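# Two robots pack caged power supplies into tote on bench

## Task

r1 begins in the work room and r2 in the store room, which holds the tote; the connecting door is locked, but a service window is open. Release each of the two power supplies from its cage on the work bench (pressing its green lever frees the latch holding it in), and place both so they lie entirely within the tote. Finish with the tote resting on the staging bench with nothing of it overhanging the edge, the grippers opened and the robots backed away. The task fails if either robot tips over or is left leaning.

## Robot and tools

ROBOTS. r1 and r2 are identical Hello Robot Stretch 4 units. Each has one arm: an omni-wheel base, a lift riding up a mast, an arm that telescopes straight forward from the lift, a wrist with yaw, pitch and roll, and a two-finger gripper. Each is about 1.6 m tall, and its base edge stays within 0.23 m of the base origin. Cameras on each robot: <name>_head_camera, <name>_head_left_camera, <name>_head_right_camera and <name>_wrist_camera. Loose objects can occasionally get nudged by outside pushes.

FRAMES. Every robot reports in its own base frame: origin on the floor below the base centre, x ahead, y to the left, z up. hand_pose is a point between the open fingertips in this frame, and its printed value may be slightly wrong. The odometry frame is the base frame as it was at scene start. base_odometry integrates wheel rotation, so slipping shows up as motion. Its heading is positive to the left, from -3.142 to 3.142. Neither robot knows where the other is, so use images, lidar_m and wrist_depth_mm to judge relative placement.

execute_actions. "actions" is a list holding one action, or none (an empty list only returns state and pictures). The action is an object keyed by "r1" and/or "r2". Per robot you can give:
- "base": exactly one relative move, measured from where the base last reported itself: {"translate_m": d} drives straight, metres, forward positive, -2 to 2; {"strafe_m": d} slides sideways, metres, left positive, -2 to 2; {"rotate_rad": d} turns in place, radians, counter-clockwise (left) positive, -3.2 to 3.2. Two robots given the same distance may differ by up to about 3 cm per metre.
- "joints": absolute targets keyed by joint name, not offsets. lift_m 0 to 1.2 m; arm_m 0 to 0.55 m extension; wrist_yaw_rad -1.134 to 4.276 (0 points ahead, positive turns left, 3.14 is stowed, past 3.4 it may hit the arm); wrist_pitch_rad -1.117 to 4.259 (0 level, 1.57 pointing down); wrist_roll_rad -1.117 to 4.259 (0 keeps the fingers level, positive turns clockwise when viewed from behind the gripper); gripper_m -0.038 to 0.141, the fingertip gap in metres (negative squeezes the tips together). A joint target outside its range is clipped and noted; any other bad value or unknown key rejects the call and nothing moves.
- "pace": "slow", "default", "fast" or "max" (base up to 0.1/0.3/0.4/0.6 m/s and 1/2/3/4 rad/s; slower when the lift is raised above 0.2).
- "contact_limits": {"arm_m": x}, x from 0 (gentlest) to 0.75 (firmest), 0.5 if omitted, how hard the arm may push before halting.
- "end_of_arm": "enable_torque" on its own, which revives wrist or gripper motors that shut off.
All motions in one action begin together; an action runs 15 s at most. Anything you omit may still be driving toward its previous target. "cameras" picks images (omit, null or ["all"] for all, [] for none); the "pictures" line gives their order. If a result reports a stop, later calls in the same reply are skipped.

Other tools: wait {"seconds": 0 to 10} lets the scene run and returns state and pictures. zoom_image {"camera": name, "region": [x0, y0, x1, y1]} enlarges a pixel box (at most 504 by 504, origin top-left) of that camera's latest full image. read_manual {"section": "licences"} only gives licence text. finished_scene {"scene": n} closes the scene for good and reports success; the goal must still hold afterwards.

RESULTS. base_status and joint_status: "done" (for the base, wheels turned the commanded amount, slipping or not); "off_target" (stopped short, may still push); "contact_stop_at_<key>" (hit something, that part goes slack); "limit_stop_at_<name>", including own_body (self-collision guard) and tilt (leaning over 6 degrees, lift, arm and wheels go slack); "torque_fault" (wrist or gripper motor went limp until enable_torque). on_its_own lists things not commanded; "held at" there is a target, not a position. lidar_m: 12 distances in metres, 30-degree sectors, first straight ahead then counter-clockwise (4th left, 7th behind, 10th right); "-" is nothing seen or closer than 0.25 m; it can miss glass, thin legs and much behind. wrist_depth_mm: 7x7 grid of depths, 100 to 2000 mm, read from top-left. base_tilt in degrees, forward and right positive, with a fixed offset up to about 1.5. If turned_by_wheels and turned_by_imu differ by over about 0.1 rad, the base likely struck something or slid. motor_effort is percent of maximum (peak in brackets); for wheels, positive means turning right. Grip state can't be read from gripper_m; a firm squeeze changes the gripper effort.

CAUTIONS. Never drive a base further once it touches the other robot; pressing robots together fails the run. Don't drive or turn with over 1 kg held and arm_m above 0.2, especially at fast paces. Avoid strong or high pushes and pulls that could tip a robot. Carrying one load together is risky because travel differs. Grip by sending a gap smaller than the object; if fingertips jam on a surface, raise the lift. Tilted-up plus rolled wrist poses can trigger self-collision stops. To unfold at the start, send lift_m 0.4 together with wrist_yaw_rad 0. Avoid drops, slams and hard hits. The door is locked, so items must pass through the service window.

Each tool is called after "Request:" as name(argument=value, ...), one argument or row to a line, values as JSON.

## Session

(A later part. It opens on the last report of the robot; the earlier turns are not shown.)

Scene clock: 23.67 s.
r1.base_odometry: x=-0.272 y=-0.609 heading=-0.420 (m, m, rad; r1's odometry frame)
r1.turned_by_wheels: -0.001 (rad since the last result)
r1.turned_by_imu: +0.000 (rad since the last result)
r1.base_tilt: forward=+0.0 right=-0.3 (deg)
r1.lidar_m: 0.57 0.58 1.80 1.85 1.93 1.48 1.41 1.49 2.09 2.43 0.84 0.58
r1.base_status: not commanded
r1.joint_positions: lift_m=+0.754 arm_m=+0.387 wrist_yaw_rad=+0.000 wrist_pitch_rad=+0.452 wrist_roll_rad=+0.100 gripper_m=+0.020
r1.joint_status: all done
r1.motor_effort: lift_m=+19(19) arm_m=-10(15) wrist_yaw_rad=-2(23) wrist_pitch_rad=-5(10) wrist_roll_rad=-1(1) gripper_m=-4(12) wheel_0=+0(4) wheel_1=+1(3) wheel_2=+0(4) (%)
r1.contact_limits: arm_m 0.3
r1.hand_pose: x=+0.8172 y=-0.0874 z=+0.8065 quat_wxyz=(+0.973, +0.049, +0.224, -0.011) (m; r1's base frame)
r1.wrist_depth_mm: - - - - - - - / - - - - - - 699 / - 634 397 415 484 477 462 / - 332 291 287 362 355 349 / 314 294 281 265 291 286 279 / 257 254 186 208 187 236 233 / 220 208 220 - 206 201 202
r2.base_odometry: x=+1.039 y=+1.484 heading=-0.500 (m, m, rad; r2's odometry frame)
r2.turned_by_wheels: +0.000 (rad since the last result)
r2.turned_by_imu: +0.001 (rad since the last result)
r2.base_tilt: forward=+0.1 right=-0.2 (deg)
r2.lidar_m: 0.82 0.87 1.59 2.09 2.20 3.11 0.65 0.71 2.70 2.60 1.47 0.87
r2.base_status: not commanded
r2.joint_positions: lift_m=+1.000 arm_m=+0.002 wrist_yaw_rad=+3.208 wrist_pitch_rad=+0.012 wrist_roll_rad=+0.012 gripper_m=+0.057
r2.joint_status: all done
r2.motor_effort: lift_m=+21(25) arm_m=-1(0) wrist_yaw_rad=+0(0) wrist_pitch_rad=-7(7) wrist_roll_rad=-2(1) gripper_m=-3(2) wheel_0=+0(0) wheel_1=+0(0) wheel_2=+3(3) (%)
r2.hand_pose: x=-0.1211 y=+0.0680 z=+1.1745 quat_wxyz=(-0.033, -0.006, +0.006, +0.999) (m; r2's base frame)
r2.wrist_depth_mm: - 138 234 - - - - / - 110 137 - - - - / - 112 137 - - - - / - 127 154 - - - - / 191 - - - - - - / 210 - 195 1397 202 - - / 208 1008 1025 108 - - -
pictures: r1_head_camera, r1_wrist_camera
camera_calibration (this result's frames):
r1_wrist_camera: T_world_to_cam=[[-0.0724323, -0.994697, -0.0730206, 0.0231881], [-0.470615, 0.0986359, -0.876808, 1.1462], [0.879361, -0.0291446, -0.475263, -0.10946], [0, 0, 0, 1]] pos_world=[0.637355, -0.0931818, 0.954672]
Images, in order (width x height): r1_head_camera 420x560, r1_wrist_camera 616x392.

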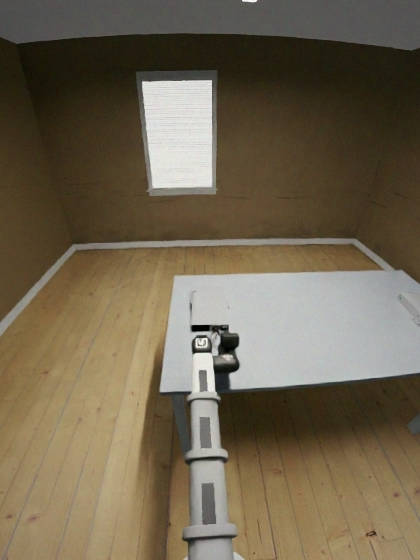

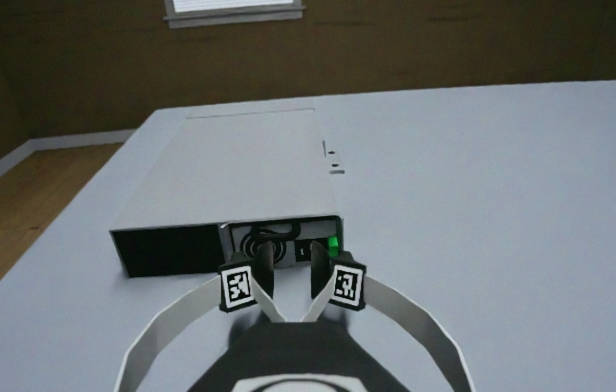

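Request:
execute_actions(
  actions=[
    {"r1":{"joints":{"lift_m":0.98,"gripper_m":0.075,"wrist_roll_rad":0.0},"pace":"max"},"r2":{"joints":{"lift_m":1.1},"pace":"max"}},
  ],
  cameras=[],
)

Request:
execute_actions(
  actions=[
    {"r1":{"base":{"translate_m":0.25},"joints":{"arm_m":0.425,"wrist_pitch_rad":1.62},"pace":"fast"},"r2":{"joints":{"wrist_yaw_rad":0.0,"gripper_m":0.11},"pace":"max"}},
  ],
  cameras=["r1_wrist_camera","r1_head_camera","r2_head_camera"],
)

Scene clock: 28.10 s.
r1.base_odometry: x=-0.272 y=-0.609 heading=-0.420 (m, m, rad; r1's odometry frame)
r1.turned_by_wheels: +0.000 (rad since the last result)
r1.turned_by_imu: +0.000 (rad since the last result)
r1.base_tilt: forward=-0.1 right=-0.3 (deg)
r1.lidar_m: 0.55 0.58 1.82 1.85 1.94 1.47 1.41 1.48 2.08 2.43 0.83 0.61
r1.base_status: not commanded
r1.joint_positions: lift_m=+0.980 arm_m=+0.387 wrist_yaw_rad=+0.000 wrist_pitch_rad=+0.452 wrist_roll_rad=+0.000 gripper_m=+0.075
r1.joint_status: all done
r1.motor_effort: lift_m=+21(25) arm_m=-9(9) wrist_yaw_rad=-1(1) wrist_pitch_rad=-8(6) wrist_roll_rad=-2(4) gripper_m=-1(5) wheel_0=+0(0) wheel_1=+1(1) wheel_2=+0(0) (%)
r1.hand_pose: x=+0.8171 y=-0.0874 z=+1.0321 quat_wxyz=(+0.975, +0.000, +0.224, +0.000) (m; r1's base frame)
r1.wrist_depth_mm: - - - - - - - / - - - - - - - / - - - - - - - / - - - - - - - / 1756 1708 559 609 661 668 676 / 1430 569 445 480 206 549 559 / 1255 455 421 - 480 462 473
r2.base_odometry: x=+1.039 y=+1.484 heading=-0.500 (m, m, rad; r2's odometry frame)
r2.turned_by_wheels: +0.000 (rad since the last result)
r2.turned_by_imu: +0.001 (rad since the last result)
r2.base_tilt: forward=+0.2 right=-0.2 (deg)
r2.lidar_m: 0.82 0.89 1.59 2.09 2.23 3.09 0.61 0.69 2.66 2.62 1.47 0.87
r2.base_status: not commanded
r2.joint_positions: lift_m=+1.100 arm_m=+0.002 wrist_yaw_rad=+3.208 wrist_pitch_rad=+0.012 wrist_roll_rad=+0.012 gripper_m=+0.057
r2.joint_status: all done
r2.motor_effort: lift_m=+20(26) arm_m=+0(0) wrist_yaw_rad=+0(0) wrist_pitch_rad=-6(6) wrist_roll_rad=-2(2) gripper_m=-3(3) wheel_0=+0(0) wheel_1=+0(0) wheel_2=+3(3) (%)
r2.hand_pose: x=-0.1211 y=+0.0680 z=+1.2746 quat_wxyz=(-0.033, -0.006, +0.006, +0.999) (m; r2's base frame)
r2.wrist_depth_mm: - 138 234 - - - - / - 110 137 - - - - / - 112 137 - - - - / - 127 154 - - - - / 191 - - - - - - / 210 - 195 1661 202 - - / 208 - 1255 108 - - -
pictures: none
No camera images: the call's "cameras" was empty. Leave "cameras" out to get every camera's image.

Scene clock: 30.47 s.
r1.base_odometry: x=-0.044 y=-0.711 heading=-0.420 (m, m, rad; r1's odometry frame)
r1.turned_by_wheels: +0.000 (rad since the last result)
r1.turned_by_imu: +0.001 (rad since the last result)
r1.base_tilt: forward=-0.1 right=-0.3 (deg)
r1.lidar_m: 0.29 0.32 1.70 1.85 1.92 1.74 1.67 1.74 2.44 1.22 0.46 0.30
r1.base_status: done
r1.joint_positions: lift_m=+0.980 arm_m=+0.423 wrist_yaw_rad=+0.000 wrist_pitch_rad=+1.620 wrist_roll_rad=+0.000 gripper_m=+0.075
r1.joint_status: all done
r1.motor_effort: lift_m=+21(21) arm_m=+9(10) wrist_yaw_rad=-1(1) wrist_pitch_rad=+1(4) wrist_roll_rad=-2(2) gripper_m=-3(2) wheel_0=+0(7) wheel_1=-1(3) wheel_2=+1(8) (%)
r1.hand_pose: x=+0.5803 y=-0.0874 z=+0.8700 quat_wxyz=(+0.690, +0.000, +0.724, +0.000) (m; r1's base frame)
r1.wrist_depth_mm: 304 266 266 268 317 320 324 / 307 271 271 273 322 325 330 / 315 274 274 278 325 330 336 / 320 320 279 283 332 336 340 / 325 329 327 336 336 343 347 / 332 332 336 340 205 349 355 / 338 340 342 - 351 357 359
r2.base_odometry: x=+1.039 y=+1.484 heading=-0.500 (m, m, rad; r2's odometry frame)
r2.turned_by_wheels: +0.000 (rad since the last result)
r2.turned_by_imu: +0.001 (rad since the last result)
r2.base_tilt: forward=+0.1 right=-0.2 (deg)
r2.lidar_m: 0.82 0.88 1.59 2.10 2.22 3.13 0.62 0.72 2.69 2.63 1.49 0.87
r2.base_status: not commanded
r2.joint_positions: lift_m=+1.100 arm_m=+0.002 wrist_yaw_rad=+0.001 wrist_pitch_rad=+0.012 wrist_roll_rad=+0.012 gripper_m=+0.110
r2.joint_status: all done
r2.motor_effort: lift_m=+21(20) arm_m=+0(0) wrist_yaw_rad=-2(6) wrist_pitch_rad=-6(7) wrist_roll_rad=-1(2) gripper_m=-1(3) wheel_0=+0(0) wheel_1=+0(0) wheel_2=+3(3) (%)
r2.hand_pose: x=+0.4611 y=-0.0873 z=+1.2746 quat_wxyz=(+1.000, +0.006, +0.006, +0.000) (m; r2's base frame)
r2.wrist_depth_mm: 842 798 809 820 809 809 809 / 842 917 - - - 891 809 / 842 960 - - - 904 820 / 842 946 - - - 931 809 / 842 917 - - - 931 809 / 842 854 202 - 1060 831 809 / 842 842 917 108 904 798 809
pictures: r1_head_camera, r1_wrist_camera, r2_head_camera
camera_calibration (this result's frames):
r1_wrist_camera: T_world_to_cam=[[0.0037054, -0.999439, 0.0332865, -0.126447], [-0.995996, -0.000715161, 0.0893996, 0.54601], [-0.0893256, -0.0334845, -0.995439, 1.14329], [0, 0, 0, 1]] pos_world=[0.646417, -0.0877031, 1.09347]
Images, in order (width x height): r1_head_camera 420x560, r1_wrist_camera 616x392, r2_head_camera 420x560.

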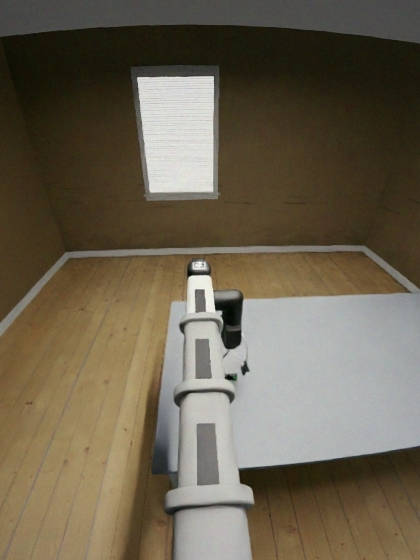

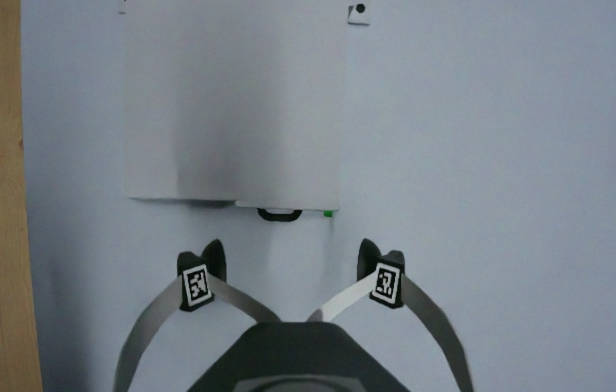

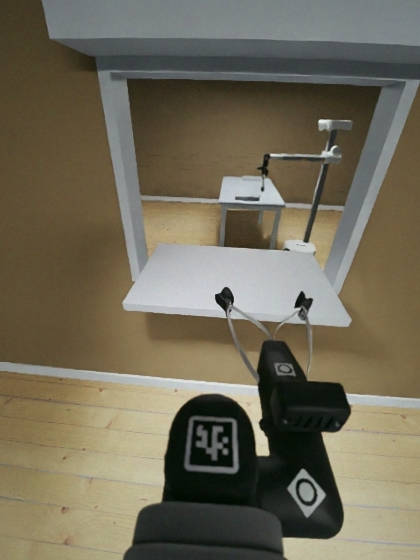

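Request:
execute_actions(
  actions=[
    {"r1":{"joints":{"lift_m":0.9},"pace":"default"},"r2":{"joints":{"wrist_pitch_rad":1.57},"pace":"max"}},
  ],
  cameras=["r1_wrist_camera","r2_head_camera"],
)

Request:
zoom_image(
  camera="r2_head_camera",
  region=[225, 150, 295, 215],
)

Scene clock: 32.57 s.
r1.base_odometry: x=-0.044 y=-0.711 heading=-0.420 (m, m, rad; r1's odometry frame)
r1.turned_by_wheels: +0.000 (rad since the last result)
r1.turned_by_imu: +0.000 (rad since the last result)
r1.base_tilt: forward=-0.1 right=-0.4 (deg)
r1.lidar_m: 0.30 0.31 1.74 1.87 1.92 1.73 1.66 1.74 2.44 1.23 0.45 0.35
r1.base_status: not commanded
r1.joint_positions: lift_m=+0.900 arm_m=+0.423 wrist_yaw_rad=+0.000 wrist_pitch_rad=+1.620 wrist_roll_rad=+0.000 gripper_m=+0.075
r1.joint_status: all done
r1.motor_effort: lift_m=+18(21) arm_m=+9(9) wrist_yaw_rad=-1(2) wrist_pitch_rad=+0(1) wrist_roll_rad=-1(3) gripper_m=-1(2) wheel_0=+0(0) wheel_1=-1(1) wheel_2=+1(1) (%)
r1.hand_pose: x=+0.5802 y=-0.0874 z=+0.7903 quat_wxyz=(+0.690, +0.000, +0.724, +0.000) (m; r1's base frame)
r1.wrist_depth_mm: 228 189 191 193 239 243 244 / 233 191 194 196 243 247 249 / 235 195 198 200 248 250 253 / 239 199 202 203 252 256 257 / 246 249 249 254 255 260 263 / 250 251 255 257 205 265 268 / 255 256 258 - 266 270 273
r2.base_odometry: x=+1.039 y=+1.484 heading=-0.500 (m, m, rad; r2's odometry frame)
r2.turned_by_wheels: +0.000 (rad since the last result)
r2.turned_by_imu: +0.001 (rad since the last result)
r2.base_tilt: forward=+0.1 right=-0.3 (deg)
r2.lidar_m: 0.83 0.89 1.57 2.10 2.21 3.07 0.65 0.68 2.66 2.60 1.46 0.86
r2.base_status: not commanded
r2.joint_positions: lift_m=+1.100 arm_m=+0.002 wrist_yaw_rad=+0.000 wrist_pitch_rad=+1.570 wrist_roll_rad=+0.012 gripper_m=+0.110
r2.joint_status: all done
r2.motor_effort: lift_m=+20(21) arm_m=+0(0) wrist_yaw_rad=+0(2) wrist_pitch_rad=+1(4) wrist_roll_rad=-1(1) gripper_m=-1(1) wheel_0=+0(0) wheel_1=+0(0) wheel_2=+3(3) (%)
r2.hand_pose: x=+0.1729 y=-0.0874 z=+0.9896 quat_wxyz=(+0.708, +0.004, +0.707, -0.004) (m; r2's base frame)
r2.wrist_depth_mm: 1182 1205 1182 1182 1205 1205 1205 / 1205 1205 1205 1205 1205 1205 1205 / 1205 1182 1205 1182 1205 1182 1205 / 1205 1182 1182 1182 1205 1205 1182 / 1182 1182 991 976 1182 1205 1205 / 1182 1182 200 991 1182 1205 1182 / 1182 1182 1182 108 1182 1205 1182
pictures: r1_wrist_camera, r2_head_camera
camera_calibration (this result's frames):
r1_wrist_camera: T_world_to_cam=[[0.0037077, -0.999439, 0.0332863, -0.123794], [-0.99599, -0.000715348, 0.089463, 0.553068], [-0.089389, -0.0334845, -0.995434, 1.06396], [0, 0, 0, 1]] pos_world=[0.646415, -0.0877031, 1.01374]
Images, in order (width x height): r1_wrist_camera 616x392, r2_head_camera 420x560.

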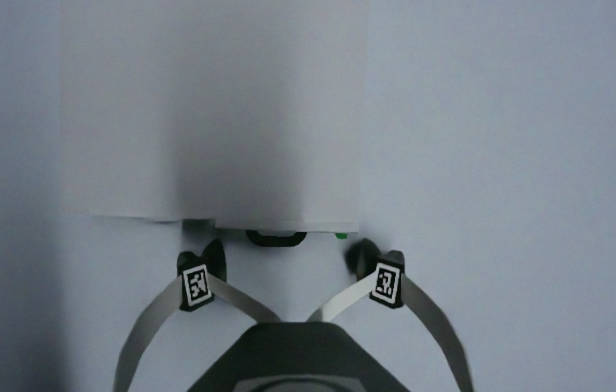

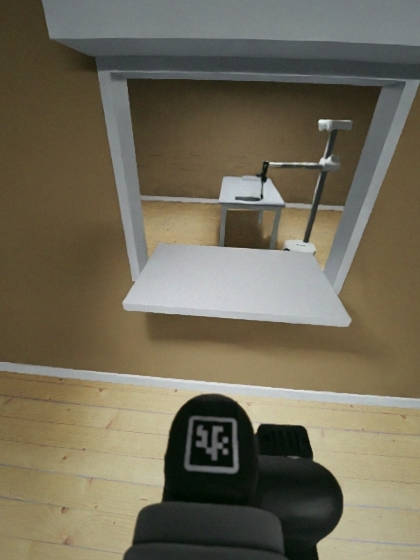

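Region (225, 150, 295, 215) of r2_head_camera's 420x560 image, scaled by 7.200, with more detail than that image has; it fills the top 468 rows of this view, and the rest is white.

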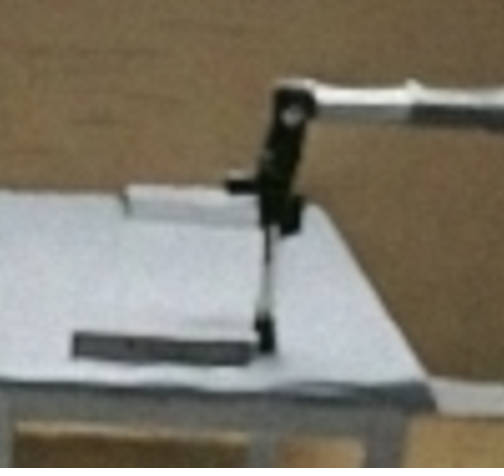

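Request:
execute_actions(
  actions=[
    {"r1":{"joints":{"arm_m":0.437,"gripper_m":0.068,"lift_m":0.898},"contact_limits":{"arm_m":0.05},"pace":"slow"}},
  ],
  cameras=["r1_wrist_camera"],
)

Scene clock: 33.70 s.
r1.base_odometry: x=-0.044 y=-0.711 heading=-0.420 (m, m, rad; r1's odometry frame)
r1.turned_by_wheels: +0.000 (rad since the last result)
r1.turned_by_imu: +0.000 (rad since the last result)
r1.base_tilt: forward=+0.0 right=-0.4 (deg)
r1.lidar_m: 0.29 0.33 1.72 1.87 1.91 1.74 1.66 1.73 2.43 1.21 0.47 0.34
r1.base_status: not commanded
r1.joint_positions: lift_m=+0.898 arm_m=+0.435 wrist_yaw_rad=+0.000 wrist_pitch_rad=+1.620 wrist_roll_rad=+0.000 gripper_m=+0.068
r1.joint_status: all done
r1.motor_effort: lift_m=+18(17) arm_m=+10(11) wrist_yaw_rad=-1(2) wrist_pitch_rad=-1(0) wrist_roll_rad=-1(2) gripper_m=-3(2) wheel_0=+0(0) wheel_1=-1(1) wheel_2=+1(1) (%)
r1.contact_limits: arm_m 0.05
r1.hand_pose: x=+0.5919 y=-0.0874 z=+0.7883 quat_wxyz=(+0.689, +0.000, +0.724, +0.000) (m; r1's base frame)
r1.wrist_depth_mm: 226 186 189 191 237 239 242 / 229 190 193 194 242 244 247 / 234 193 196 198 245 249 251 / 237 196 198 201 250 254 257 / 244 246 209 204 253 257 260 / 249 249 252 254 202 263 266 / 254 253 256 - 265 266 271
r2.base_odometry: x=+1.039 y=+1.484 heading=-0.500 (m, m, rad; r2's odometry frame)
r2.turned_by_wheels: +0.000 (rad since the last result)
r2.turned_by_imu: +0.000 (rad since the last result)
r2.base_tilt: forward=+0.1 right=-0.2 (deg)
r2.lidar_m: 0.82 0.89 1.58 2.10 2.20 3.10 0.66 0.70 2.67 2.63 1.47 0.84
r2.base_status: not commanded
r2.joint_positions: lift_m=+1.100 arm_m=+0.002 wrist_yaw_rad=+0.000 wrist_pitch_rad=+1.570 wrist_roll_rad=+0.012 gripper_m=+0.110
r2.joint_status: not commanded
r2.motor_effort: lift_m=+20(20) arm_m=-1(0) wrist_yaw_rad=+0(0) wrist_pitch_rad=+0(1) wrist_roll_rad=-1(2) gripper_m=-1(1) wheel_0=+0(0) wheel_1=+0(0) wheel_2=+3(3) (%)
r2.hand_pose: x=+0.1729 y=-0.0874 z=+0.9896 quat_wxyz=(+0.708, +0.004, +0.707, -0.004) (m; r2's base frame)
r2.wrist_depth_mm: 1205 1205 1205 1205 1205 1205 1205 / 1182 1182 1182 1205 1205 1205 1205 / 1205 1182 1205 1205 1205 1205 1205 / 1182 1182 1182 1182 1182 1182 1182 / 1182 1205 976 991 1182 1182 1205 / 1182 1205 201 976 1205 1205 1182 / 1182 1182 1182 108 1205 1182 1182
pictures: r1_wrist_camera
camera_calibration (this result's frames):
r1_wrist_camera: T_world_to_cam=[[0.00372101, -0.999439, 0.0332837, -0.123778], [-0.995929, -0.000706177, 0.0901365, 0.56432], [-0.0900625, -0.0334836, -0.995373, 1.06339], [0, 0, 0, 1]] pos_world=[0.658255, -0.0877035, 1.01173]
Images, in order (width x height): r1_wrist_camera 616x392.

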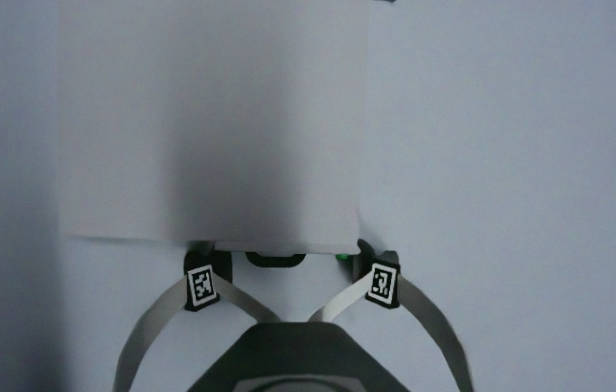

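Just touching. Squeeze.

Request:
execute_actions(
  actions=[
    {"r1":{"joints":{"arm_m":0.439,"gripper_m":0.03}}},
  ],
  cameras=["r1_wrist_camera"],
)

Request:
zoom_image(
  camera="r1_wrist_camera",
  region=[190, 220, 400, 330],
)

Scene clock: 36.20 s.
r1.base_odometry: x=-0.044 y=-0.711 heading=-0.420 (m, m, rad; r1's odometry frame)
r1.turned_by_wheels: +0.000 (rad since the last result)
r1.turned_by_imu: +0.000 (rad since the last result)
r1.base_tilt: forward=+0.0 right=-0.3 (deg)
r1.lidar_m: 0.31 0.33 1.72 1.87 1.92 1.72 1.66 1.75 2.45 1.22 0.45 0.32
r1.base_status: not commanded
r1.joint_positions: lift_m=+0.898 arm_m=+0.437 wrist_yaw_rad=-0.002 wrist_pitch_rad=+1.625 wrist_roll_rad=+0.000 gripper_m=+0.030
r1.joint_status: all done
r1.motor_effort: lift_m=+20(19) arm_m=+9(11) wrist_yaw_rad=+5(7) wrist_pitch_rad=-15(20) wrist_roll_rad=-2(2) gripper_m=-8(10) wheel_0=+0(4) wheel_1=+0(2) wheel_2=-2(3) (%)
r1.hand_pose: x=+0.5924 y=-0.0874 z=+0.7882 quat_wxyz=(+0.688, +0.001, +0.726, -0.001) (m; r1's base frame)
r1.wrist_depth_mm: 184 185 187 189 236 238 241 / 189 187 190 192 240 242 244 / 230 191 194 196 245 247 250 / 236 195 198 199 249 251 254 / 243 245 202 202 253 257 260 / 247 249 195 253 194 263 265 / 251 253 257 - 264 266 271
r2.base_odometry: x=+1.039 y=+1.484 heading=-0.500 (m, m, rad; r2's odometry frame)
r2.turned_by_wheels: +0.000 (rad since the last result)
r2.turned_by_imu: +0.001 (rad since the last result)
r2.base_tilt: forward=+0.1 right=-0.2 (deg)
r2.lidar_m: 0.80 0.88 1.61 2.09 2.21 3.13 0.63 0.68 2.68 2.63 1.45 0.86
r2.base_status: not commanded
r2.joint_positions: lift_m=+1.100 arm_m=+0.002 wrist_yaw_rad=+0.000 wrist_pitch_rad=+1.570 wrist_roll_rad=+0.012 gripper_m=+0.110
r2.joint_status: not commanded
r2.motor_effort: lift_m=+20(20) arm_m=+0(0) wrist_yaw_rad=+0(0) wrist_pitch_rad=+0(1) wrist_roll_rad=+0(3) gripper_m=-1(2) wheel_0=+0(0) wheel_1=+0(0) wheel_2=+3(3) (%)
r2.hand_pose: x=+0.1729 y=-0.0874 z=+0.9896 quat_wxyz=(+0.708, +0.004, +0.707, -0.004) (m; r2's base frame)
r2.wrist_depth_mm: 1182 1205 1205 1182 1205 1182 1205 / 1182 1182 1182 1205 1182 1182 1205 / 1205 1205 1205 1205 1205 1182 1205 / 1182 1182 1182 1205 1205 1182 1205 / 1205 1182 991 991 1205 1205 1205 / 1182 1205 201 991 1182 1182 1182 / 1182 1205 1182 108 1182 1182 1182
pictures: r1_wrist_camera
camera_calibration (this result's frames):
r1_wrist_camera: T_world_to_cam=[[0.00203608, -0.999445, 0.0332641, -0.122736], [-0.995498, 0.00112633, 0.0947754, 0.561047], [-0.0947602, -0.0333074, -0.994943, 1.06586], [0, 0, 0, 1]] pos_world=[0.659772, -0.0877985, 1.01138]
Images, in order (width x height): r1_wrist_camera 616x392.

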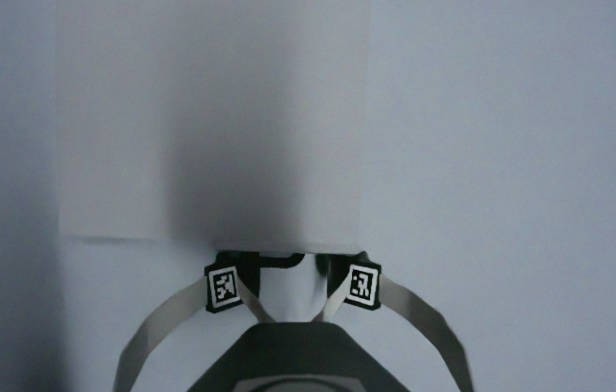

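Region (190, 220, 400, 330) of r1_wrist_camera's 616x392 image, scaled by 2.400; it fills the top 264 rows of this view, and the rest is white.

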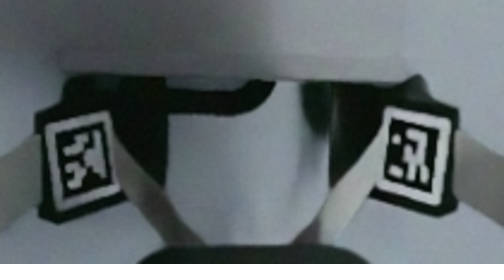

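Request:
execute_actions(
  actions=[
    {"r1":{"joints":{"lift_m":0.889,"arm_m":0.436},"pace":"slow"}},
  ],
  cameras=["r1_wrist_camera","r1_head_right_camera","r1_head_camera"],
)

Request:
zoom_image(
  camera="r1_wrist_camera",
  region=[190, 220, 400, 330],
)

Request:
zoom_image(
  camera="r1_head_camera",
  region=[200, 340, 270, 400],
)

Scene clock: 37.17 s.
r1.base_odometry: x=-0.044 y=-0.711 heading=-0.420 (m, m, rad; r1's odometry frame)
r1.turned_by_wheels: +0.000 (rad since the last result)
r1.turned_by_imu: +0.000 (rad since the last result)
r1.base_tilt: forward=-0.1 right=-0.4 (deg)
r1.lidar_m: 0.30 0.33 1.73 1.87 1.93 1.73 1.65 1.75 2.42 1.19 0.45 0.34
r1.base_status: not commanded
r1.joint_positions: lift_m=+0.889 arm_m=+0.437 wrist_yaw_rad=-0.002 wrist_pitch_rad=+1.624 wrist_roll_rad=+0.000 gripper_m=+0.030
r1.joint_status: all done
r1.motor_effort: lift_m=+15(17) arm_m=-7(6) wrist_yaw_rad=+4(4) wrist_pitch_rad=-13(14) wrist_roll_rad=-4(0) gripper_m=-7(10) wheel_0=+0(1) wheel_1=+0(0) wheel_2=-2(2) (%)
r1.hand_pose: x=+0.5926 y=-0.0874 z=+0.7796 quat_wxyz=(+0.688, +0.001, +0.726, -0.001) (m; r1's base frame)
r1.wrist_depth_mm: 178 179 182 183 230 233 234 / 182 182 185 187 233 237 239 / 205 186 188 190 239 241 245 / 208 189 191 194 243 246 248 / 236 237 194 197 247 250 253 / 240 242 193 248 195 255 258 / 245 247 249 - 256 259 264
r2.base_odometry: x=+1.039 y=+1.484 heading=-0.500 (m, m, rad; r2's odometry frame)
r2.turned_by_wheels: +0.000 (rad since the last result)
r2.turned_by_imu: +0.000 (rad since the last result)
r2.base_tilt: forward=+0.2 right=-0.2 (deg)
r2.lidar_m: 0.81 0.86 1.57 2.10 2.22 3.12 0.62 0.69 2.71 2.61 1.46 0.87
r2.base_status: not commanded
r2.joint_positions: lift_m=+1.100 arm_m=+0.002 wrist_yaw_rad=+0.000 wrist_pitch_rad=+1.570 wrist_roll_rad=+0.012 gripper_m=+0.110
r2.joint_status: not commanded
r2.motor_effort: lift_m=+21(20) arm_m=+0(0) wrist_yaw_rad=+0(0) wrist_pitch_rad=+0(1) wrist_roll_rad=+0(3) gripper_m=-2(1) wheel_0=+0(0) wheel_1=+0(0) wheel_2=+3(3) (%)
r2.hand_pose: x=+0.1729 y=-0.0874 z=+0.9896 quat_wxyz=(+0.708, +0.004, +0.707, -0.004) (m; r2's base frame)
r2.wrist_depth_mm: 1205 1182 1182 1205 1205 1205 1205 / 1182 1205 1205 1205 1205 1205 1205 / 1182 1205 1205 1182 1182 1205 1182 / 1182 1205 1182 1182 1205 1205 1182 / 1205 1205 991 991 1182 1205 1205 / 1182 1182 201 991 1182 1205 1205 / 1182 1182 1182 108 1205 1182 1205
pictures: r1_head_camera, r1_head_right_camera, r1_wrist_camera
camera_calibration (this result's frames):
r1_wrist_camera: T_world_to_cam=[[0.00221064, -0.999444, 0.0332661, -0.122556], [-0.995558, 0.000931427, 0.094142, 0.562578], [-0.0941207, -0.0333264, -0.995003, 1.05693], [0, 0, 0, 1]] pos_world=[0.659829, -0.0877885, 1.00277]
Images, in order (width x height): r1_head_camera 420x560, r1_head_right_camera 420x672, r1_wrist_camera 616x392.

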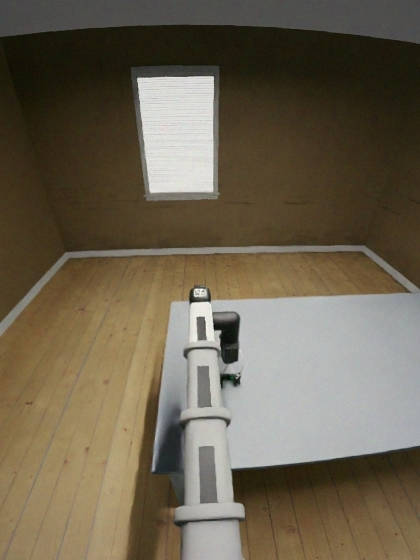

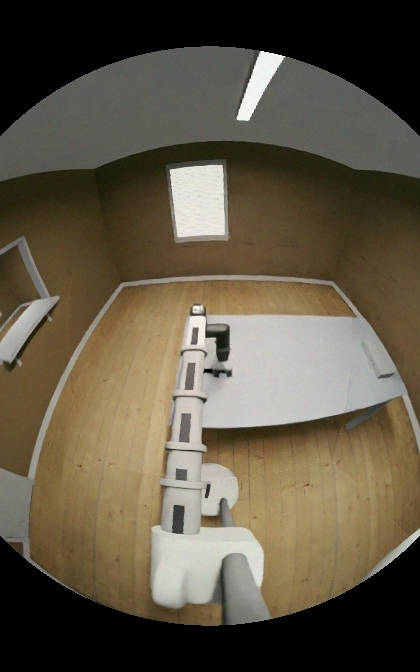

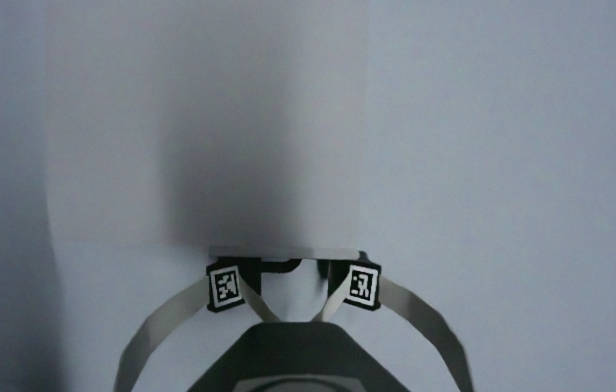

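Region (190, 220, 400, 330) of r1_wrist_camera's 616x392 image, scaled by 2.400; it fills the top 264 rows of this view, and the rest is white.

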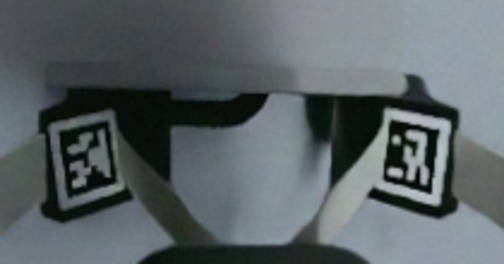

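Region (200, 340, 270, 400) of r1_head_camera's 420x560 image, scaled by 7.200, with more detail than that image has; it fills the top 432 rows of this view, and the rest is white.

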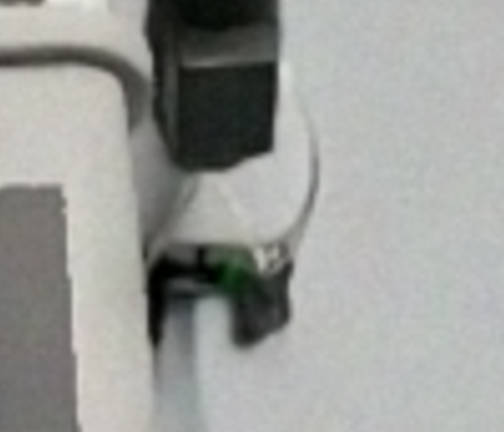

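Request:
execute_actions(
  actions=[
    {"r1":{"joints":{"gripper_m":0.062}}},
  ],
  cameras=[],
)

Request:
execute_actions(
  actions=[
    {"r1":{"joints":{"lift_m":0.899}}},
  ],
  cameras=[],
)

Request:
execute_actions(
  actions=[
    {"r1":{"joints":{"gripper_m":0.005}}},
  ],
  cameras=["r1_wrist_camera","r1_head_camera"],
)

Request:
zoom_image(
  camera="r1_head_camera",
  region=[200, 340, 270, 400],
)

Scene clock: 38.83 s.
r1.base_odometry: x=-0.044 y=-0.711 heading=-0.420 (m, m, rad; r1's odometry frame)
r1.turned_by_wheels: +0.000 (rad since the last result)
r1.turned_by_imu: +0.000 (rad since the last result)
r1.base_tilt: forward=-0.1 right=-0.3 (deg)
r1.lidar_m: 0.29 0.32 1.71 1.86 1.91 1.73 1.67 1.74 2.42 1.23 0.45 0.34
r1.base_status: not commanded
r1.joint_positions: lift_m=+0.889 arm_m=+0.437 wrist_yaw_rad=-0.002 wrist_pitch_rad=+1.624 wrist_roll_rad=+0.000 gripper_m=+0.062
r1.joint_status: all done
r1.motor_effort: lift_m=+15(15) arm_m=-7(7) wrist_yaw_rad=+3(4) wrist_pitch_rad=-13(13) wrist_roll_rad=-1(2) gripper_m=+0(4) wheel_0=+0(1) wheel_1=+0(0) wheel_2=-2(2) (%)
r1.hand_pose: x=+0.5926 y=-0.0874 z=+0.7796 quat_wxyz=(+0.688, +0.001, +0.726, -0.001) (m; r1's base frame)
r1.wrist_depth_mm: 180 181 182 184 230 233 236 / 182 183 185 188 236 237 239 / 206 186 188 190 239 241 244 / 210 189 192 194 243 247 249 / 236 239 195 198 247 252 255 / 241 243 197 185 200 256 260 / 245 246 250 - 257 262 264
r2.base_odometry: x=+1.039 y=+1.484 heading=-0.500 (m, m, rad; r2's odometry frame)
r2.turned_by_wheels: +0.000 (rad since the last result)
r2.turned_by_imu: +0.000 (rad since the last result)
r2.base_tilt: forward=+0.1 right=-0.3 (deg)
r2.lidar_m: 0.82 0.87 1.56 2.07 2.22 3.12 0.62 0.71 2.67 2.62 1.43 0.85
r2.base_status: not commanded
r2.joint_positions: lift_m=+1.100 arm_m=+0.002 wrist_yaw_rad=+0.000 wrist_pitch_rad=+1.570 wrist_roll_rad=+0.012 gripper_m=+0.110
r2.joint_status: not commanded
r2.motor_effort: lift_m=+20(21) arm_m=-1(0) wrist_yaw_rad=+0(0) wrist_pitch_rad=+1(1) wrist_roll_rad=-1(3) gripper_m=-1(1) wheel_0=+0(0) wheel_1=+0(0) wheel_2=+3(2) (%)
r2.hand_pose: x=+0.1729 y=-0.0874 z=+0.9896 quat_wxyz=(+0.708, +0.004, +0.707, -0.004) (m; r2's base frame)
r2.wrist_depth_mm: 1182 1182 1182 1182 1205 1205 1182 / 1205 1205 1205 1205 1205 1205 1205 / 1205 1182 1182 1205 1205 1205 1205 / 1182 1182 1182 1205 1182 1205 1182 / 1205 1182 991 976 1205 1182 1205 / 1182 1182 201 976 1182 1182 1205 / 1182 1182 1205 108 1205 1205 1205
pictures: none
No camera images: the call's "cameras" was empty. Leave "cameras" out to get every camera's image.

Scene clock: 39.50 s.
r1.base_odometry: x=-0.044 y=-0.711 heading=-0.420 (m, m, rad; r1's odometry frame)
r1.turned_by_wheels: +0.000 (rad since the last result)
r1.turned_by_imu: +0.000 (rad since the last result)
r1.base_tilt: forward=+0.0 right=-0.3 (deg)
r1.lidar_m: 0.30 0.33 1.72 1.86 1.91 1.73 1.65 1.74 2.45 1.22 0.45 0.35
r1.base_status: not commanded
r1.joint_positions: lift_m=+0.899 arm_m=+0.437 wrist_yaw_rad=-0.002 wrist_pitch_rad=+1.624 wrist_roll_rad=+0.000 gripper_m=+0.062
r1.joint_status: all done
r1.motor_effort: lift_m=+24(24) arm_m=-8(7) wrist_yaw_rad=+3(4) wrist_pitch_rad=-12(12) wrist_roll_rad=-2(2) gripper_m=-2(2) wheel_0=+0(1) wheel_1=+0(1) wheel_2=+0(2) (%)
r1.hand_pose: x=+0.5928 y=-0.0874 z=+0.7889 quat_wxyz=(+0.688, +0.001, +0.726, -0.001) (m; r1's base frame)
r1.wrist_depth_mm: 225 186 188 190 236 239 240 / 229 189 191 193 240 244 246 / 233 193 195 197 246 249 250 / 237 195 198 200 249 251 254 / 244 246 202 204 254 257 260 / 249 250 199 254 204 264 265 / 253 254 257 - 264 267 271
r2.base_odometry: x=+1.039 y=+1.484 heading=-0.500 (m, m, rad; r2's odometry frame)
r2.turned_by_wheels: +0.000 (rad since the last result)
r2.turned_by_imu: +0.000 (rad since the last result)
r2.base_tilt: forward=+0.1 right=-0.3 (deg)
r2.lidar_m: 0.83 0.86 1.58 2.10 2.23 3.13 0.64 0.66 2.67 2.63 1.47 0.83
r2.base_status: not commanded
r2.joint_positions: lift_m=+1.100 arm_m=+0.002 wrist_yaw_rad=+0.000 wrist_pitch_rad=+1.570 wrist_roll_rad=+0.012 gripper_m=+0.110
r2.joint_status: not commanded
r2.motor_effort: lift_m=+20(20) arm_m=-1(0) wrist_yaw_rad=+0(0) wrist_pitch_rad=+0(1) wrist_roll_rad=-3(0) gripper_m=-1(2) wheel_0=+0(0) wheel_1=+0(0) wheel_2=+3(3) (%)
r2.hand_pose: x=+0.1729 y=-0.0874 z=+0.9896 quat_wxyz=(+0.708, +0.004, +0.707, -0.004) (m; r2's base frame)
r2.wrist_depth_mm: 1182 1205 1182 1205 1205 1205 1205 / 1205 1205 1205 1205 1205 1205 1182 / 1205 1205 1205 1205 1205 1205 1182 / 1205 1182 1182 1205 1182 1205 1205 / 1182 1182 976 991 1182 1205 1182 / 1182 1182 201 976 1182 1205 1205 / 1182 1182 1182 108 1182 1182 1205
pictures: none
No camera images: the call's "cameras" was empty. Leave "cameras" out to get every camera's image.

Scene clock: 40.87 s.
r1.base_odometry: x=-0.044 y=-0.711 heading=-0.420 (m, m, rad; r1's odometry frame)
r1.turned_by_wheels: +0.000 (rad since the last result)
r1.turned_by_imu: +0.000 (rad since the last result)
r1.base_tilt: forward=+0.0 right=-0.3 (deg)
r1.lidar_m: 0.31 0.32 1.70 1.86 1.92 1.73 1.66 1.74 2.44 1.21 0.44 0.33
r1.base_status: not commanded
r1.joint_positions: lift_m=+0.898 arm_m=+0.437 wrist_yaw_rad=-0.001 wrist_pitch_rad=+1.623 wrist_roll_rad=+0.000 gripper_m=+0.006
r1.joint_status: all done
r1.motor_effort: lift_m=+28(29) arm_m=-7(7) wrist_yaw_rad=+2(3) wrist_pitch_rad=-8(12) wrist_roll_rad=-2(3) gripper_m=-25(25) wheel_0=+2(1) wheel_1=+1(1) wheel_2=+0(0) (%)
r1.hand_pose: x=+0.5930 y=-0.0874 z=+0.7885 quat_wxyz=(+0.688, +0.001, +0.725, -0.001) (m; r1's base frame)
r1.wrist_depth_mm: 180 180 182 183 229 232 235 / 183 183 185 187 234 236 239 / 208 187 189 191 237 241 243 / 233 191 193 195 244 246 248 / 238 241 200 198 249 251 254 / 243 245 187 250 191 255 260 / 248 251 253 - 259 262 265
r2.base_odometry: x=+1.039 y=+1.484 heading=-0.500 (m, m, rad; r2's odometry frame)
r2.turned_by_wheels: +0.000 (rad since the last result)
r2.turned_by_imu: +0.000 (rad since the last result)
r2.base_tilt: forward=+0.2 right=-0.2 (deg)
r2.lidar_m: 0.82 0.86 1.58 2.11 2.20 3.10 0.64 0.66 2.68 2.62 1.48 0.85
r2.base_status: not commanded
r2.joint_positions: lift_m=+1.100 arm_m=+0.002 wrist_yaw_rad=+0.000 wrist_pitch_rad=+1.570 wrist_roll_rad=+0.012 gripper_m=+0.110
r2.joint_status: not commanded
r2.motor_effort: lift_m=+20(21) arm_m=-1(0) wrist_yaw_rad=+0(0) wrist_pitch_rad=+1(1) wrist_roll_rad=+0(1) gripper_m=-1(1) wheel_0=+0(0) wheel_1=+0(0) wheel_2=+3(3) (%)
r2.hand_pose: x=+0.1729 y=-0.0874 z=+0.9896 quat_wxyz=(+0.708, +0.004, +0.707, -0.004) (m; r2's base frame)
r2.wrist_depth_mm: 1205 1182 1205 1182 1205 1205 1205 / 1205 1182 1205 1205 1229 1205 1205 / 1182 1182 1182 1205 1205 1205 1205 / 1182 1205 1182 1205 1182 1182 1182 / 1205 1205 976 991 1182 1182 1182 / 1182 1205 200 991 1182 1182 1182 / 1182 1205 1182 108 1205 1182 1182
pictures: r1_head_camera, r1_wrist_camera
camera_calibration (this result's frames):
r1_wrist_camera: T_world_to_cam=[[0.00278488, -0.999443, 0.0332611, -0.123196], [-0.995662, 0.000321944, 0.0930385, 0.562973], [-0.0929973, -0.033376, -0.995107, 1.06522], [0, 0, 0, 1]] pos_world=[0.659937, -0.0877563, 1.01173]
Images, in order (width x height): r1_head_camera 420x560, r1_wrist_camera 616x392.

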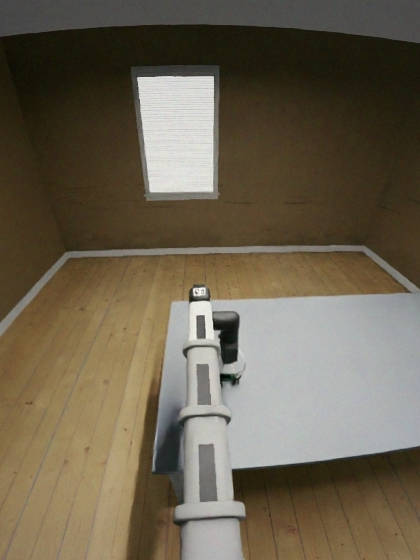

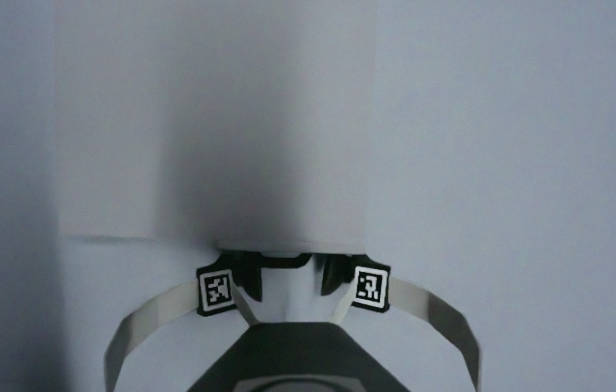

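Region (200, 340, 270, 400) of r1_head_camera's 420x560 image, scaled by 7.200, with more detail than that image has; it fills the top 432 rows of this view, and the rest is white.

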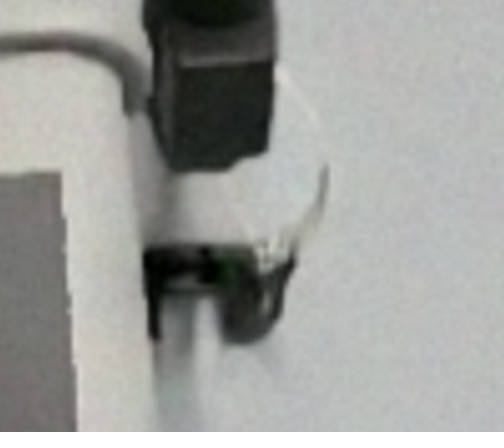

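Request:
execute_actions(
  actions=[
    {"r1":{"joints":{"lift_m":0.893,"arm_m":0.41},"pace":"slow"}},
  ],
  cameras=["r1_wrist_camera"],
)

Scene clock: 42.27 s.
r1.base_odometry: x=-0.044 y=-0.711 heading=-0.420 (m, m, rad; r1's odometry frame)
r1.turned_by_wheels: +0.000 (rad since the last result)
r1.turned_by_imu: +0.000 (rad since the last result)
r1.base_tilt: forward=-0.1 right=-0.4 (deg)
r1.lidar_m: 0.31 0.32 1.72 1.87 1.91 1.73 1.67 1.75 2.41 1.18 0.47 0.32
r1.base_status: not commanded
r1.joint_positions: lift_m=+0.893 arm_m=+0.412 wrist_yaw_rad=+0.000 wrist_pitch_rad=+1.620 wrist_roll_rad=+0.000 gripper_m=+0.005
r1.joint_status: all done
r1.motor_effort: lift_m=+23(29) arm_m=-9(10) wrist_yaw_rad=-1(3) wrist_pitch_rad=+1(10) wrist_roll_rad=-2(0) gripper_m=-5(26) wheel_0=+1(4) wheel_1=+0(1) wheel_2=+0(3) (%)
r1.hand_pose: x=+0.5685 y=-0.0874 z=+0.7829 quat_wxyz=(+0.690, +0.000, +0.724, +0.000) (m; r1's base frame)
r1.wrist_depth_mm: 181 182 184 186 232 235 237 / 185 184 187 189 236 239 240 / 207 189 190 193 239 244 246 / 234 193 193 195 245 248 250 / 238 240 243 244 249 252 255 / 242 244 186 190 253 257 260 / 248 247 251 - 258 260 266
r2.base_odometry: x=+1.039 y=+1.484 heading=-0.500 (m, m, rad; r2's odometry frame)
r2.turned_by_wheels: +0.000 (rad since the last result)
r2.turned_by_imu: +0.000 (rad since the last result)
r2.base_tilt: forward=+0.2 right=-0.2 (deg)
r2.lidar_m: 0.83 0.89 1.59 2.09 2.23 3.11 0.64 0.63 2.68 2.61 1.44 0.87
r2.base_status: not commanded
r2.joint_positions: lift_m=+1.100 arm_m=+0.002 wrist_yaw_rad=+0.000 wrist_pitch_rad=+1.570 wrist_roll_rad=+0.012 gripper_m=+0.110
r2.joint_status: not commanded
r2.motor_effort: lift_m=+21(20) arm_m=+0(0) wrist_yaw_rad=+0(0) wrist_pitch_rad=+1(0) wrist_roll_rad=-3(1) gripper_m=-2(1) wheel_0=+0(0) wheel_1=+0(0) wheel_2=+3(3) (%)
r2.hand_pose: x=+0.1729 y=-0.0874 z=+0.9896 quat_wxyz=(+0.708, +0.004, +0.707, -0.004) (m; r2's base frame)
r2.wrist_depth_mm: 1182 1205 1205 1205 1182 1205 1205 / 1182 1182 1182 1205 1229 1205 1205 / 1182 1182 1205 1205 1182 1182 1182 / 1182 1205 1205 1182 1205 1205 1205 / 1182 1160 991 991 1205 1205 1205 / 1182 1182 200 991 1205 1205 1205 / 1182 1182 1182 108 1205 1205 1182
pictures: r1_wrist_camera
camera_calibration (this result's frames):
r1_wrist_camera: T_world_to_cam=[[0.00407078, -0.999438, 0.033278, -0.123708], [-0.995991, -0.00107839, 0.0894485, 0.542003], [-0.0893623, -0.0335087, -0.995435, 1.05557], [0, 0, 0, 1]] pos_world=[0.634661, -0.0876836, 1.00638]
Images, in order (width x height): r1_wrist_camera 616x392.

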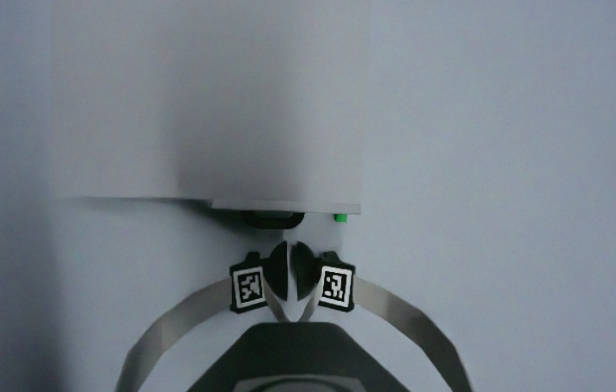

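Request:
execute_actions(
  actions=[
    {"r1":{"joints":{"lift_m":0.93,"arm_m":0.1,"gripper_m":0.066},"pace":"max"}},
  ],
  cameras=[],
)

Request:
execute_actions(
  actions=[
    {"r1":{"joints":{"lift_m":0.712,"wrist_pitch_rad":0.3,"wrist_roll_rad":0.16},"pace":"default"}},
  ],
  cameras=["r1_wrist_camera","r2_head_camera"],
)

Request:
zoom_image(
  camera="r2_head_camera",
  region=[235, 165, 315, 215],
)

Scene clock: 45.00 s.
r1.base_odometry: x=-0.044 y=-0.711 heading=-0.420 (m, m, rad; r1's odometry frame)
r1.turned_by_wheels: +0.000 (rad since the last result)
r1.turned_by_imu: +0.000 (rad since the last result)
r1.base_tilt: forward=-0.1 right=-0.4 (deg)
r1.lidar_m: 0.31 0.33 1.72 1.87 1.93 1.73 1.65 1.74 2.41 1.19 0.45 0.34
r1.base_status: not commanded
r1.joint_positions: lift_m=+0.930 arm_m=+0.102 wrist_yaw_rad=+0.000 wrist_pitch_rad=+1.620 wrist_roll_rad=+0.000 gripper_m=+0.066
r1.joint_status: all done
r1.motor_effort: lift_m=+21(26) arm_m=-9(9) wrist_yaw_rad=-1(2) wrist_pitch_rad=-2(0) wrist_roll_rad=+0(2) gripper_m=-2(5) wheel_0=+1(1) wheel_1=+0(0) wheel_2=+1(1) (%)
r1.hand_pose: x=+0.2583 y=-0.0874 z=+0.8200 quat_wxyz=(+0.689, +0.000, +0.724, +0.000) (m; r1's base frame)
r1.wrist_depth_mm: 257 260 264 266 271 273 276 / 262 265 268 272 274 277 279 / 267 268 273 274 279 282 285 / 991 1025 1025 1042 1042 1060 1078 / 1025 1025 831 854 1060 1078 1098 / 1042 1042 842 842 1060 1098 1098 / 1060 1078 1098 - 1118 1118 1160
r2.base_odometry: x=+1.039 y=+1.484 heading=-0.500 (m, m, rad; r2's odometry frame)
r2.turned_by_wheels: +0.000 (rad since the last result)
r2.turned_by_imu: +0.001 (rad since the last result)
r2.base_tilt: forward=+0.1 right=-0.2 (deg)
r2.lidar_m: 0.81 0.87 1.59 2.11 2.21 3.11 0.64 0.69 2.72 2.62 1.45 0.86
r2.base_status: not commanded
r2.joint_positions: lift_m=+1.100 arm_m=+0.002 wrist_yaw_rad=+0.000 wrist_pitch_rad=+1.570 wrist_roll_rad=+0.012 gripper_m=+0.110
r2.joint_status: not commanded
r2.motor_effort: lift_m=+21(20) arm_m=+0(0) wrist_yaw_rad=+0(0) wrist_pitch_rad=+1(0) wrist_roll_rad=-2(4) gripper_m=-1(1) wheel_0=+0(0) wheel_1=+0(0) wheel_2=+3(3) (%)
r2.hand_pose: x=+0.1729 y=-0.0874 z=+0.9896 quat_wxyz=(+0.708, +0.004, +0.707, -0.004) (m; r2's base frame)
r2.wrist_depth_mm: 1205 1205 1205 1205 1205 1205 1205 / 1182 1205 1205 1205 1205 1205 1182 / 1182 1182 1182 1205 1182 1182 1182 / 1205 1182 1182 1182 1182 1205 1182 / 1205 1182 991 991 1205 1205 1182 / 1182 1182 201 991 1182 1205 1182 / 1205 1205 1182 108 1182 1182 1182
pictures: none
No camera images: the call's "cameras" was empty. Leave "cameras" out to get every camera's image.

Scene clock: 47.00 s.
r1.base_odometry: x=-0.044 y=-0.711 heading=-0.420 (m, m, rad; r1's odometry frame)
r1.turned_by_wheels: +0.000 (rad since the last result)
r1.turned_by_imu: +0.000 (rad since the last result)
r1.base_tilt: forward=+0.0 right=-0.4 (deg)
r1.lidar_m: 0.29 0.33 1.71 1.87 1.92 1.74 1.66 1.74 2.41 1.22 0.46 0.34
r1.base_status: not commanded
r1.joint_positions: lift_m=+0.712 arm_m=+0.102 wrist_yaw_rad=+0.000 wrist_pitch_rad=+0.303 wrist_roll_rad=+0.160 gripper_m=+0.066
r1.joint_status: all done
r1.motor_effort: lift_m=+18(20) arm_m=-9(9) wrist_yaw_rad=-2(1) wrist_pitch_rad=-8(11) wrist_roll_rad=+1(3) gripper_m=-3(3) wheel_0=+1(1) wheel_1=+0(0) wheel_2=+1(1) (%)
r1.hand_pose: x=+0.5479 y=-0.0874 z=+0.8045 quat_wxyz=(+0.985, +0.079, +0.150, -0.012) (m; r1's base frame)
r1.wrist_depth_mm: - - - - - - - / - - - - - - - / - - - 609 615 554 512 / - 549 330 330 397 370 353 / - 320 290 290 279 278 267 / 281 267 232 237 213 224 215 / 224 213 217 - 198 182 184
r2.base_odometry: x=+1.039 y=+1.484 heading=-0.500 (m, m, rad; r2's odometry frame)
r2.turned_by_wheels: +0.000 (rad since the last result)
r2.turned_by_imu: +0.000 (rad since the last result)
r2.base_tilt: forward=+0.1 right=-0.2 (deg)
r2.lidar_m: 0.81 0.88 1.56 2.09 2.22 3.14 0.63 0.67 2.70 2.60 1.47 0.85
r2.base_status: not commanded
r2.joint_positions: lift_m=+1.100 arm_m=+0.002 wrist_yaw_rad=+0.000 wrist_pitch_rad=+1.570 wrist_roll_rad=+0.012 gripper_m=+0.110
r2.joint_status: not commanded
r2.motor_effort: lift_m=+21(21) arm_m=-1(1) wrist_yaw_rad=+0(0) wrist_pitch_rad=+0(1) wrist_roll_rad=-2(3) gripper_m=-1(1) wheel_0=+0(0) wheel_1=+0(0) wheel_2=+3(3) (%)
r2.hand_pose: x=+0.1729 y=-0.0874 z=+0.9896 quat_wxyz=(+0.708, +0.004, +0.707, -0.004) (m; r2's base frame)
r2.wrist_depth_mm: 1205 1182 1182 1205 1205 1205 1205 / 1182 1182 1205 1205 1205 1205 1229 / 1182 1205 1182 1205 1205 1205 1205 / 1160 1205 1205 1182 1205 1182 1182 / 1182 1182 991 991 1182 1205 1182 / 1182 1182 200 991 1205 1182 1182 / 1182 1182 1182 108 1182 1182 1182
pictures: r1_wrist_camera, r2_head_camera
camera_calibration (this result's frames):
r1_wrist_camera: T_world_to_cam=[[-0.0784484, -0.987127, -0.13938, 0.0608655], [-0.332888, 0.157724, -0.929682, 0.989986], [0.939698, -0.0265343, -0.340975, -0.0144781], [0, 0, 0, 1]] pos_world=[0.347934, -0.0964464, 0.923919]
Images, in order (width x height): r1_wrist_camera 616x392, r2_head_camera 420x560.

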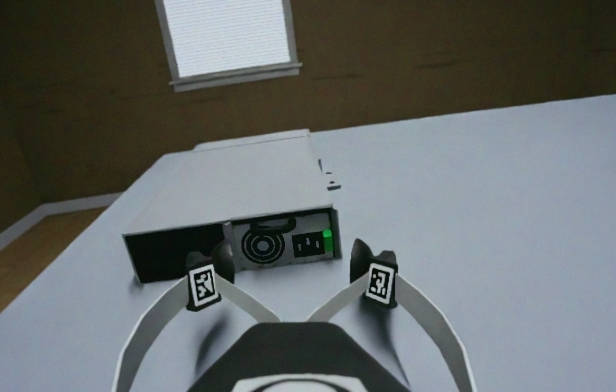

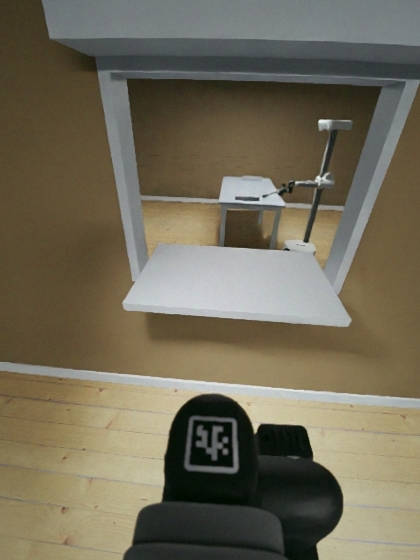

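Region (235, 165, 315, 215) of r2_head_camera's 420x560 image, scaled by 6.300, with more detail than that image has; it fills the top 315 rows of this view, and the rest is white.

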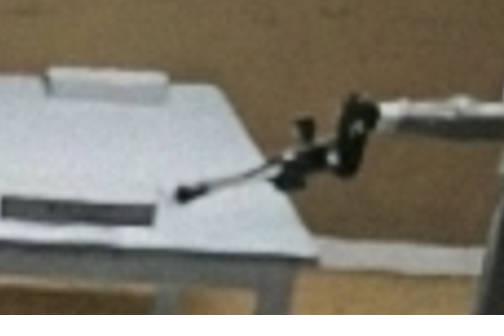

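Request:
execute_actions(
  actions=[
    {"r1":{"joints":{"lift_m":0.706,"arm_m":0.139},"contact_limits":{"arm_m":0.1},"pace":"slow"}},
  ],
  cameras=["r1_wrist_camera"],
)

Scene clock: 48.83 s.
r1.base_odometry: x=-0.044 y=-0.711 heading=-0.420 (m, m, rad; r1's odometry frame)
r1.turned_by_wheels: +0.000 (rad since the last result)
r1.turned_by_imu: +0.000 (rad since the last result)
r1.base_tilt: forward=-0.1 right=-0.3 (deg)
r1.lidar_m: 0.32 0.32 1.72 1.85 1.92 1.72 1.66 1.76 2.43 1.21 0.47 0.34
r1.base_status: not commanded
r1.joint_positions: lift_m=+0.706 arm_m=+0.137 wrist_yaw_rad=+0.000 wrist_pitch_rad=+0.302 wrist_roll_rad=+0.160 gripper_m=+0.066
r1.joint_status: all done
r1.motor_effort: lift_m=+18(19) arm_m=+9(7) wrist_yaw_rad=-2(2) wrist_pitch_rad=-8(8) wrist_roll_rad=-1(1) gripper_m=-3(4) wheel_0=+1(1) wheel_1=+0(0) wheel_2=+1(1) (%)
r1.contact_limits: arm_m 0.1
r1.hand_pose: x=+0.5836 y=-0.0874 z=+0.7985 quat_wxyz=(+0.985, +0.079, +0.150, -0.012) (m; r1's base frame)
r1.wrist_depth_mm: - - - - - - - / - - - - - - - / - - - 585 580 530 492 / - 484 310 307 384 355 334 / 1921 286 249 251 267 267 257 / 268 256 224 229 205 213 206 / 216 206 210 - 190 175 178
r2.base_odometry: x=+1.039 y=+1.484 heading=-0.500 (m, m, rad; r2's odometry frame)
r2.turned_by_wheels: +0.000 (rad since the last result)
r2.turned_by_imu: +0.000 (rad since the last result)
r2.base_tilt: forward=+0.1 right=-0.3 (deg)
r2.lidar_m: 0.83 0.88 1.58 2.10 2.22 3.12 0.63 0.71 2.67 2.60 1.46 0.87
r2.base_status: not commanded
r2.joint_positions: lift_m=+1.100 arm_m=+0.002 wrist_yaw_rad=+0.000 wrist_pitch_rad=+1.570 wrist_roll_rad=+0.012 gripper_m=+0.110
r2.joint_status: not commanded
r2.motor_effort: lift_m=+21(21) arm_m=+0(1) wrist_yaw_rad=+0(0) wrist_pitch_rad=+1(1) wrist_roll_rad=-1(2) gripper_m=-1(1) wheel_0=+0(0) wheel_1=+0(0) wheel_2=+3(3) (%)
r2.hand_pose: x=+0.1729 y=-0.0874 z=+0.9896 quat_wxyz=(+0.708, +0.004, +0.707, -0.004) (m; r2's base frame)
r2.wrist_depth_mm: 1205 1205 1205 1205 1205 1205 1205 / 1182 1182 1205 1182 1182 1205 1205 / 1182 1205 1205 1182 1182 1205 1182 / 1182 1182 1182 1205 1205 1205 1205 / 1182 1182 976 991 1182 1205 1205 / 1205 1182 201 991 1182 1182 1205 / 1182 1182 1182 108 1182 1182 1182
pictures: r1_wrist_camera
camera_calibration (this result's frames):
r1_wrist_camera: T_world_to_cam=[[-0.0784508, -0.987126, -0.139383, 0.062839], [-0.33285, 0.157726, -0.929695, 0.996318], [0.939711, -0.0265418, -0.340939, -0.0501607], [0, 0, 0, 1]] pos_world=[0.383691, -0.096447, 0.917929]
Images, in order (width x height): r1_wrist_camera 616x392.

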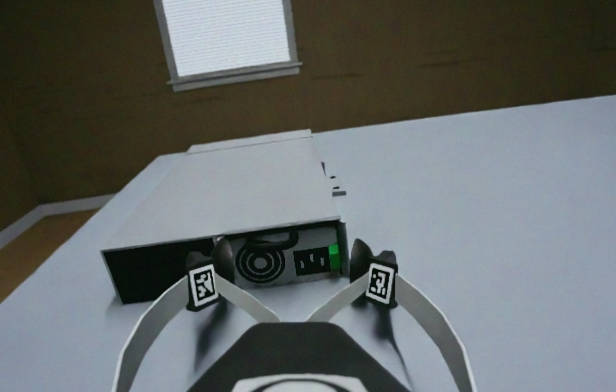

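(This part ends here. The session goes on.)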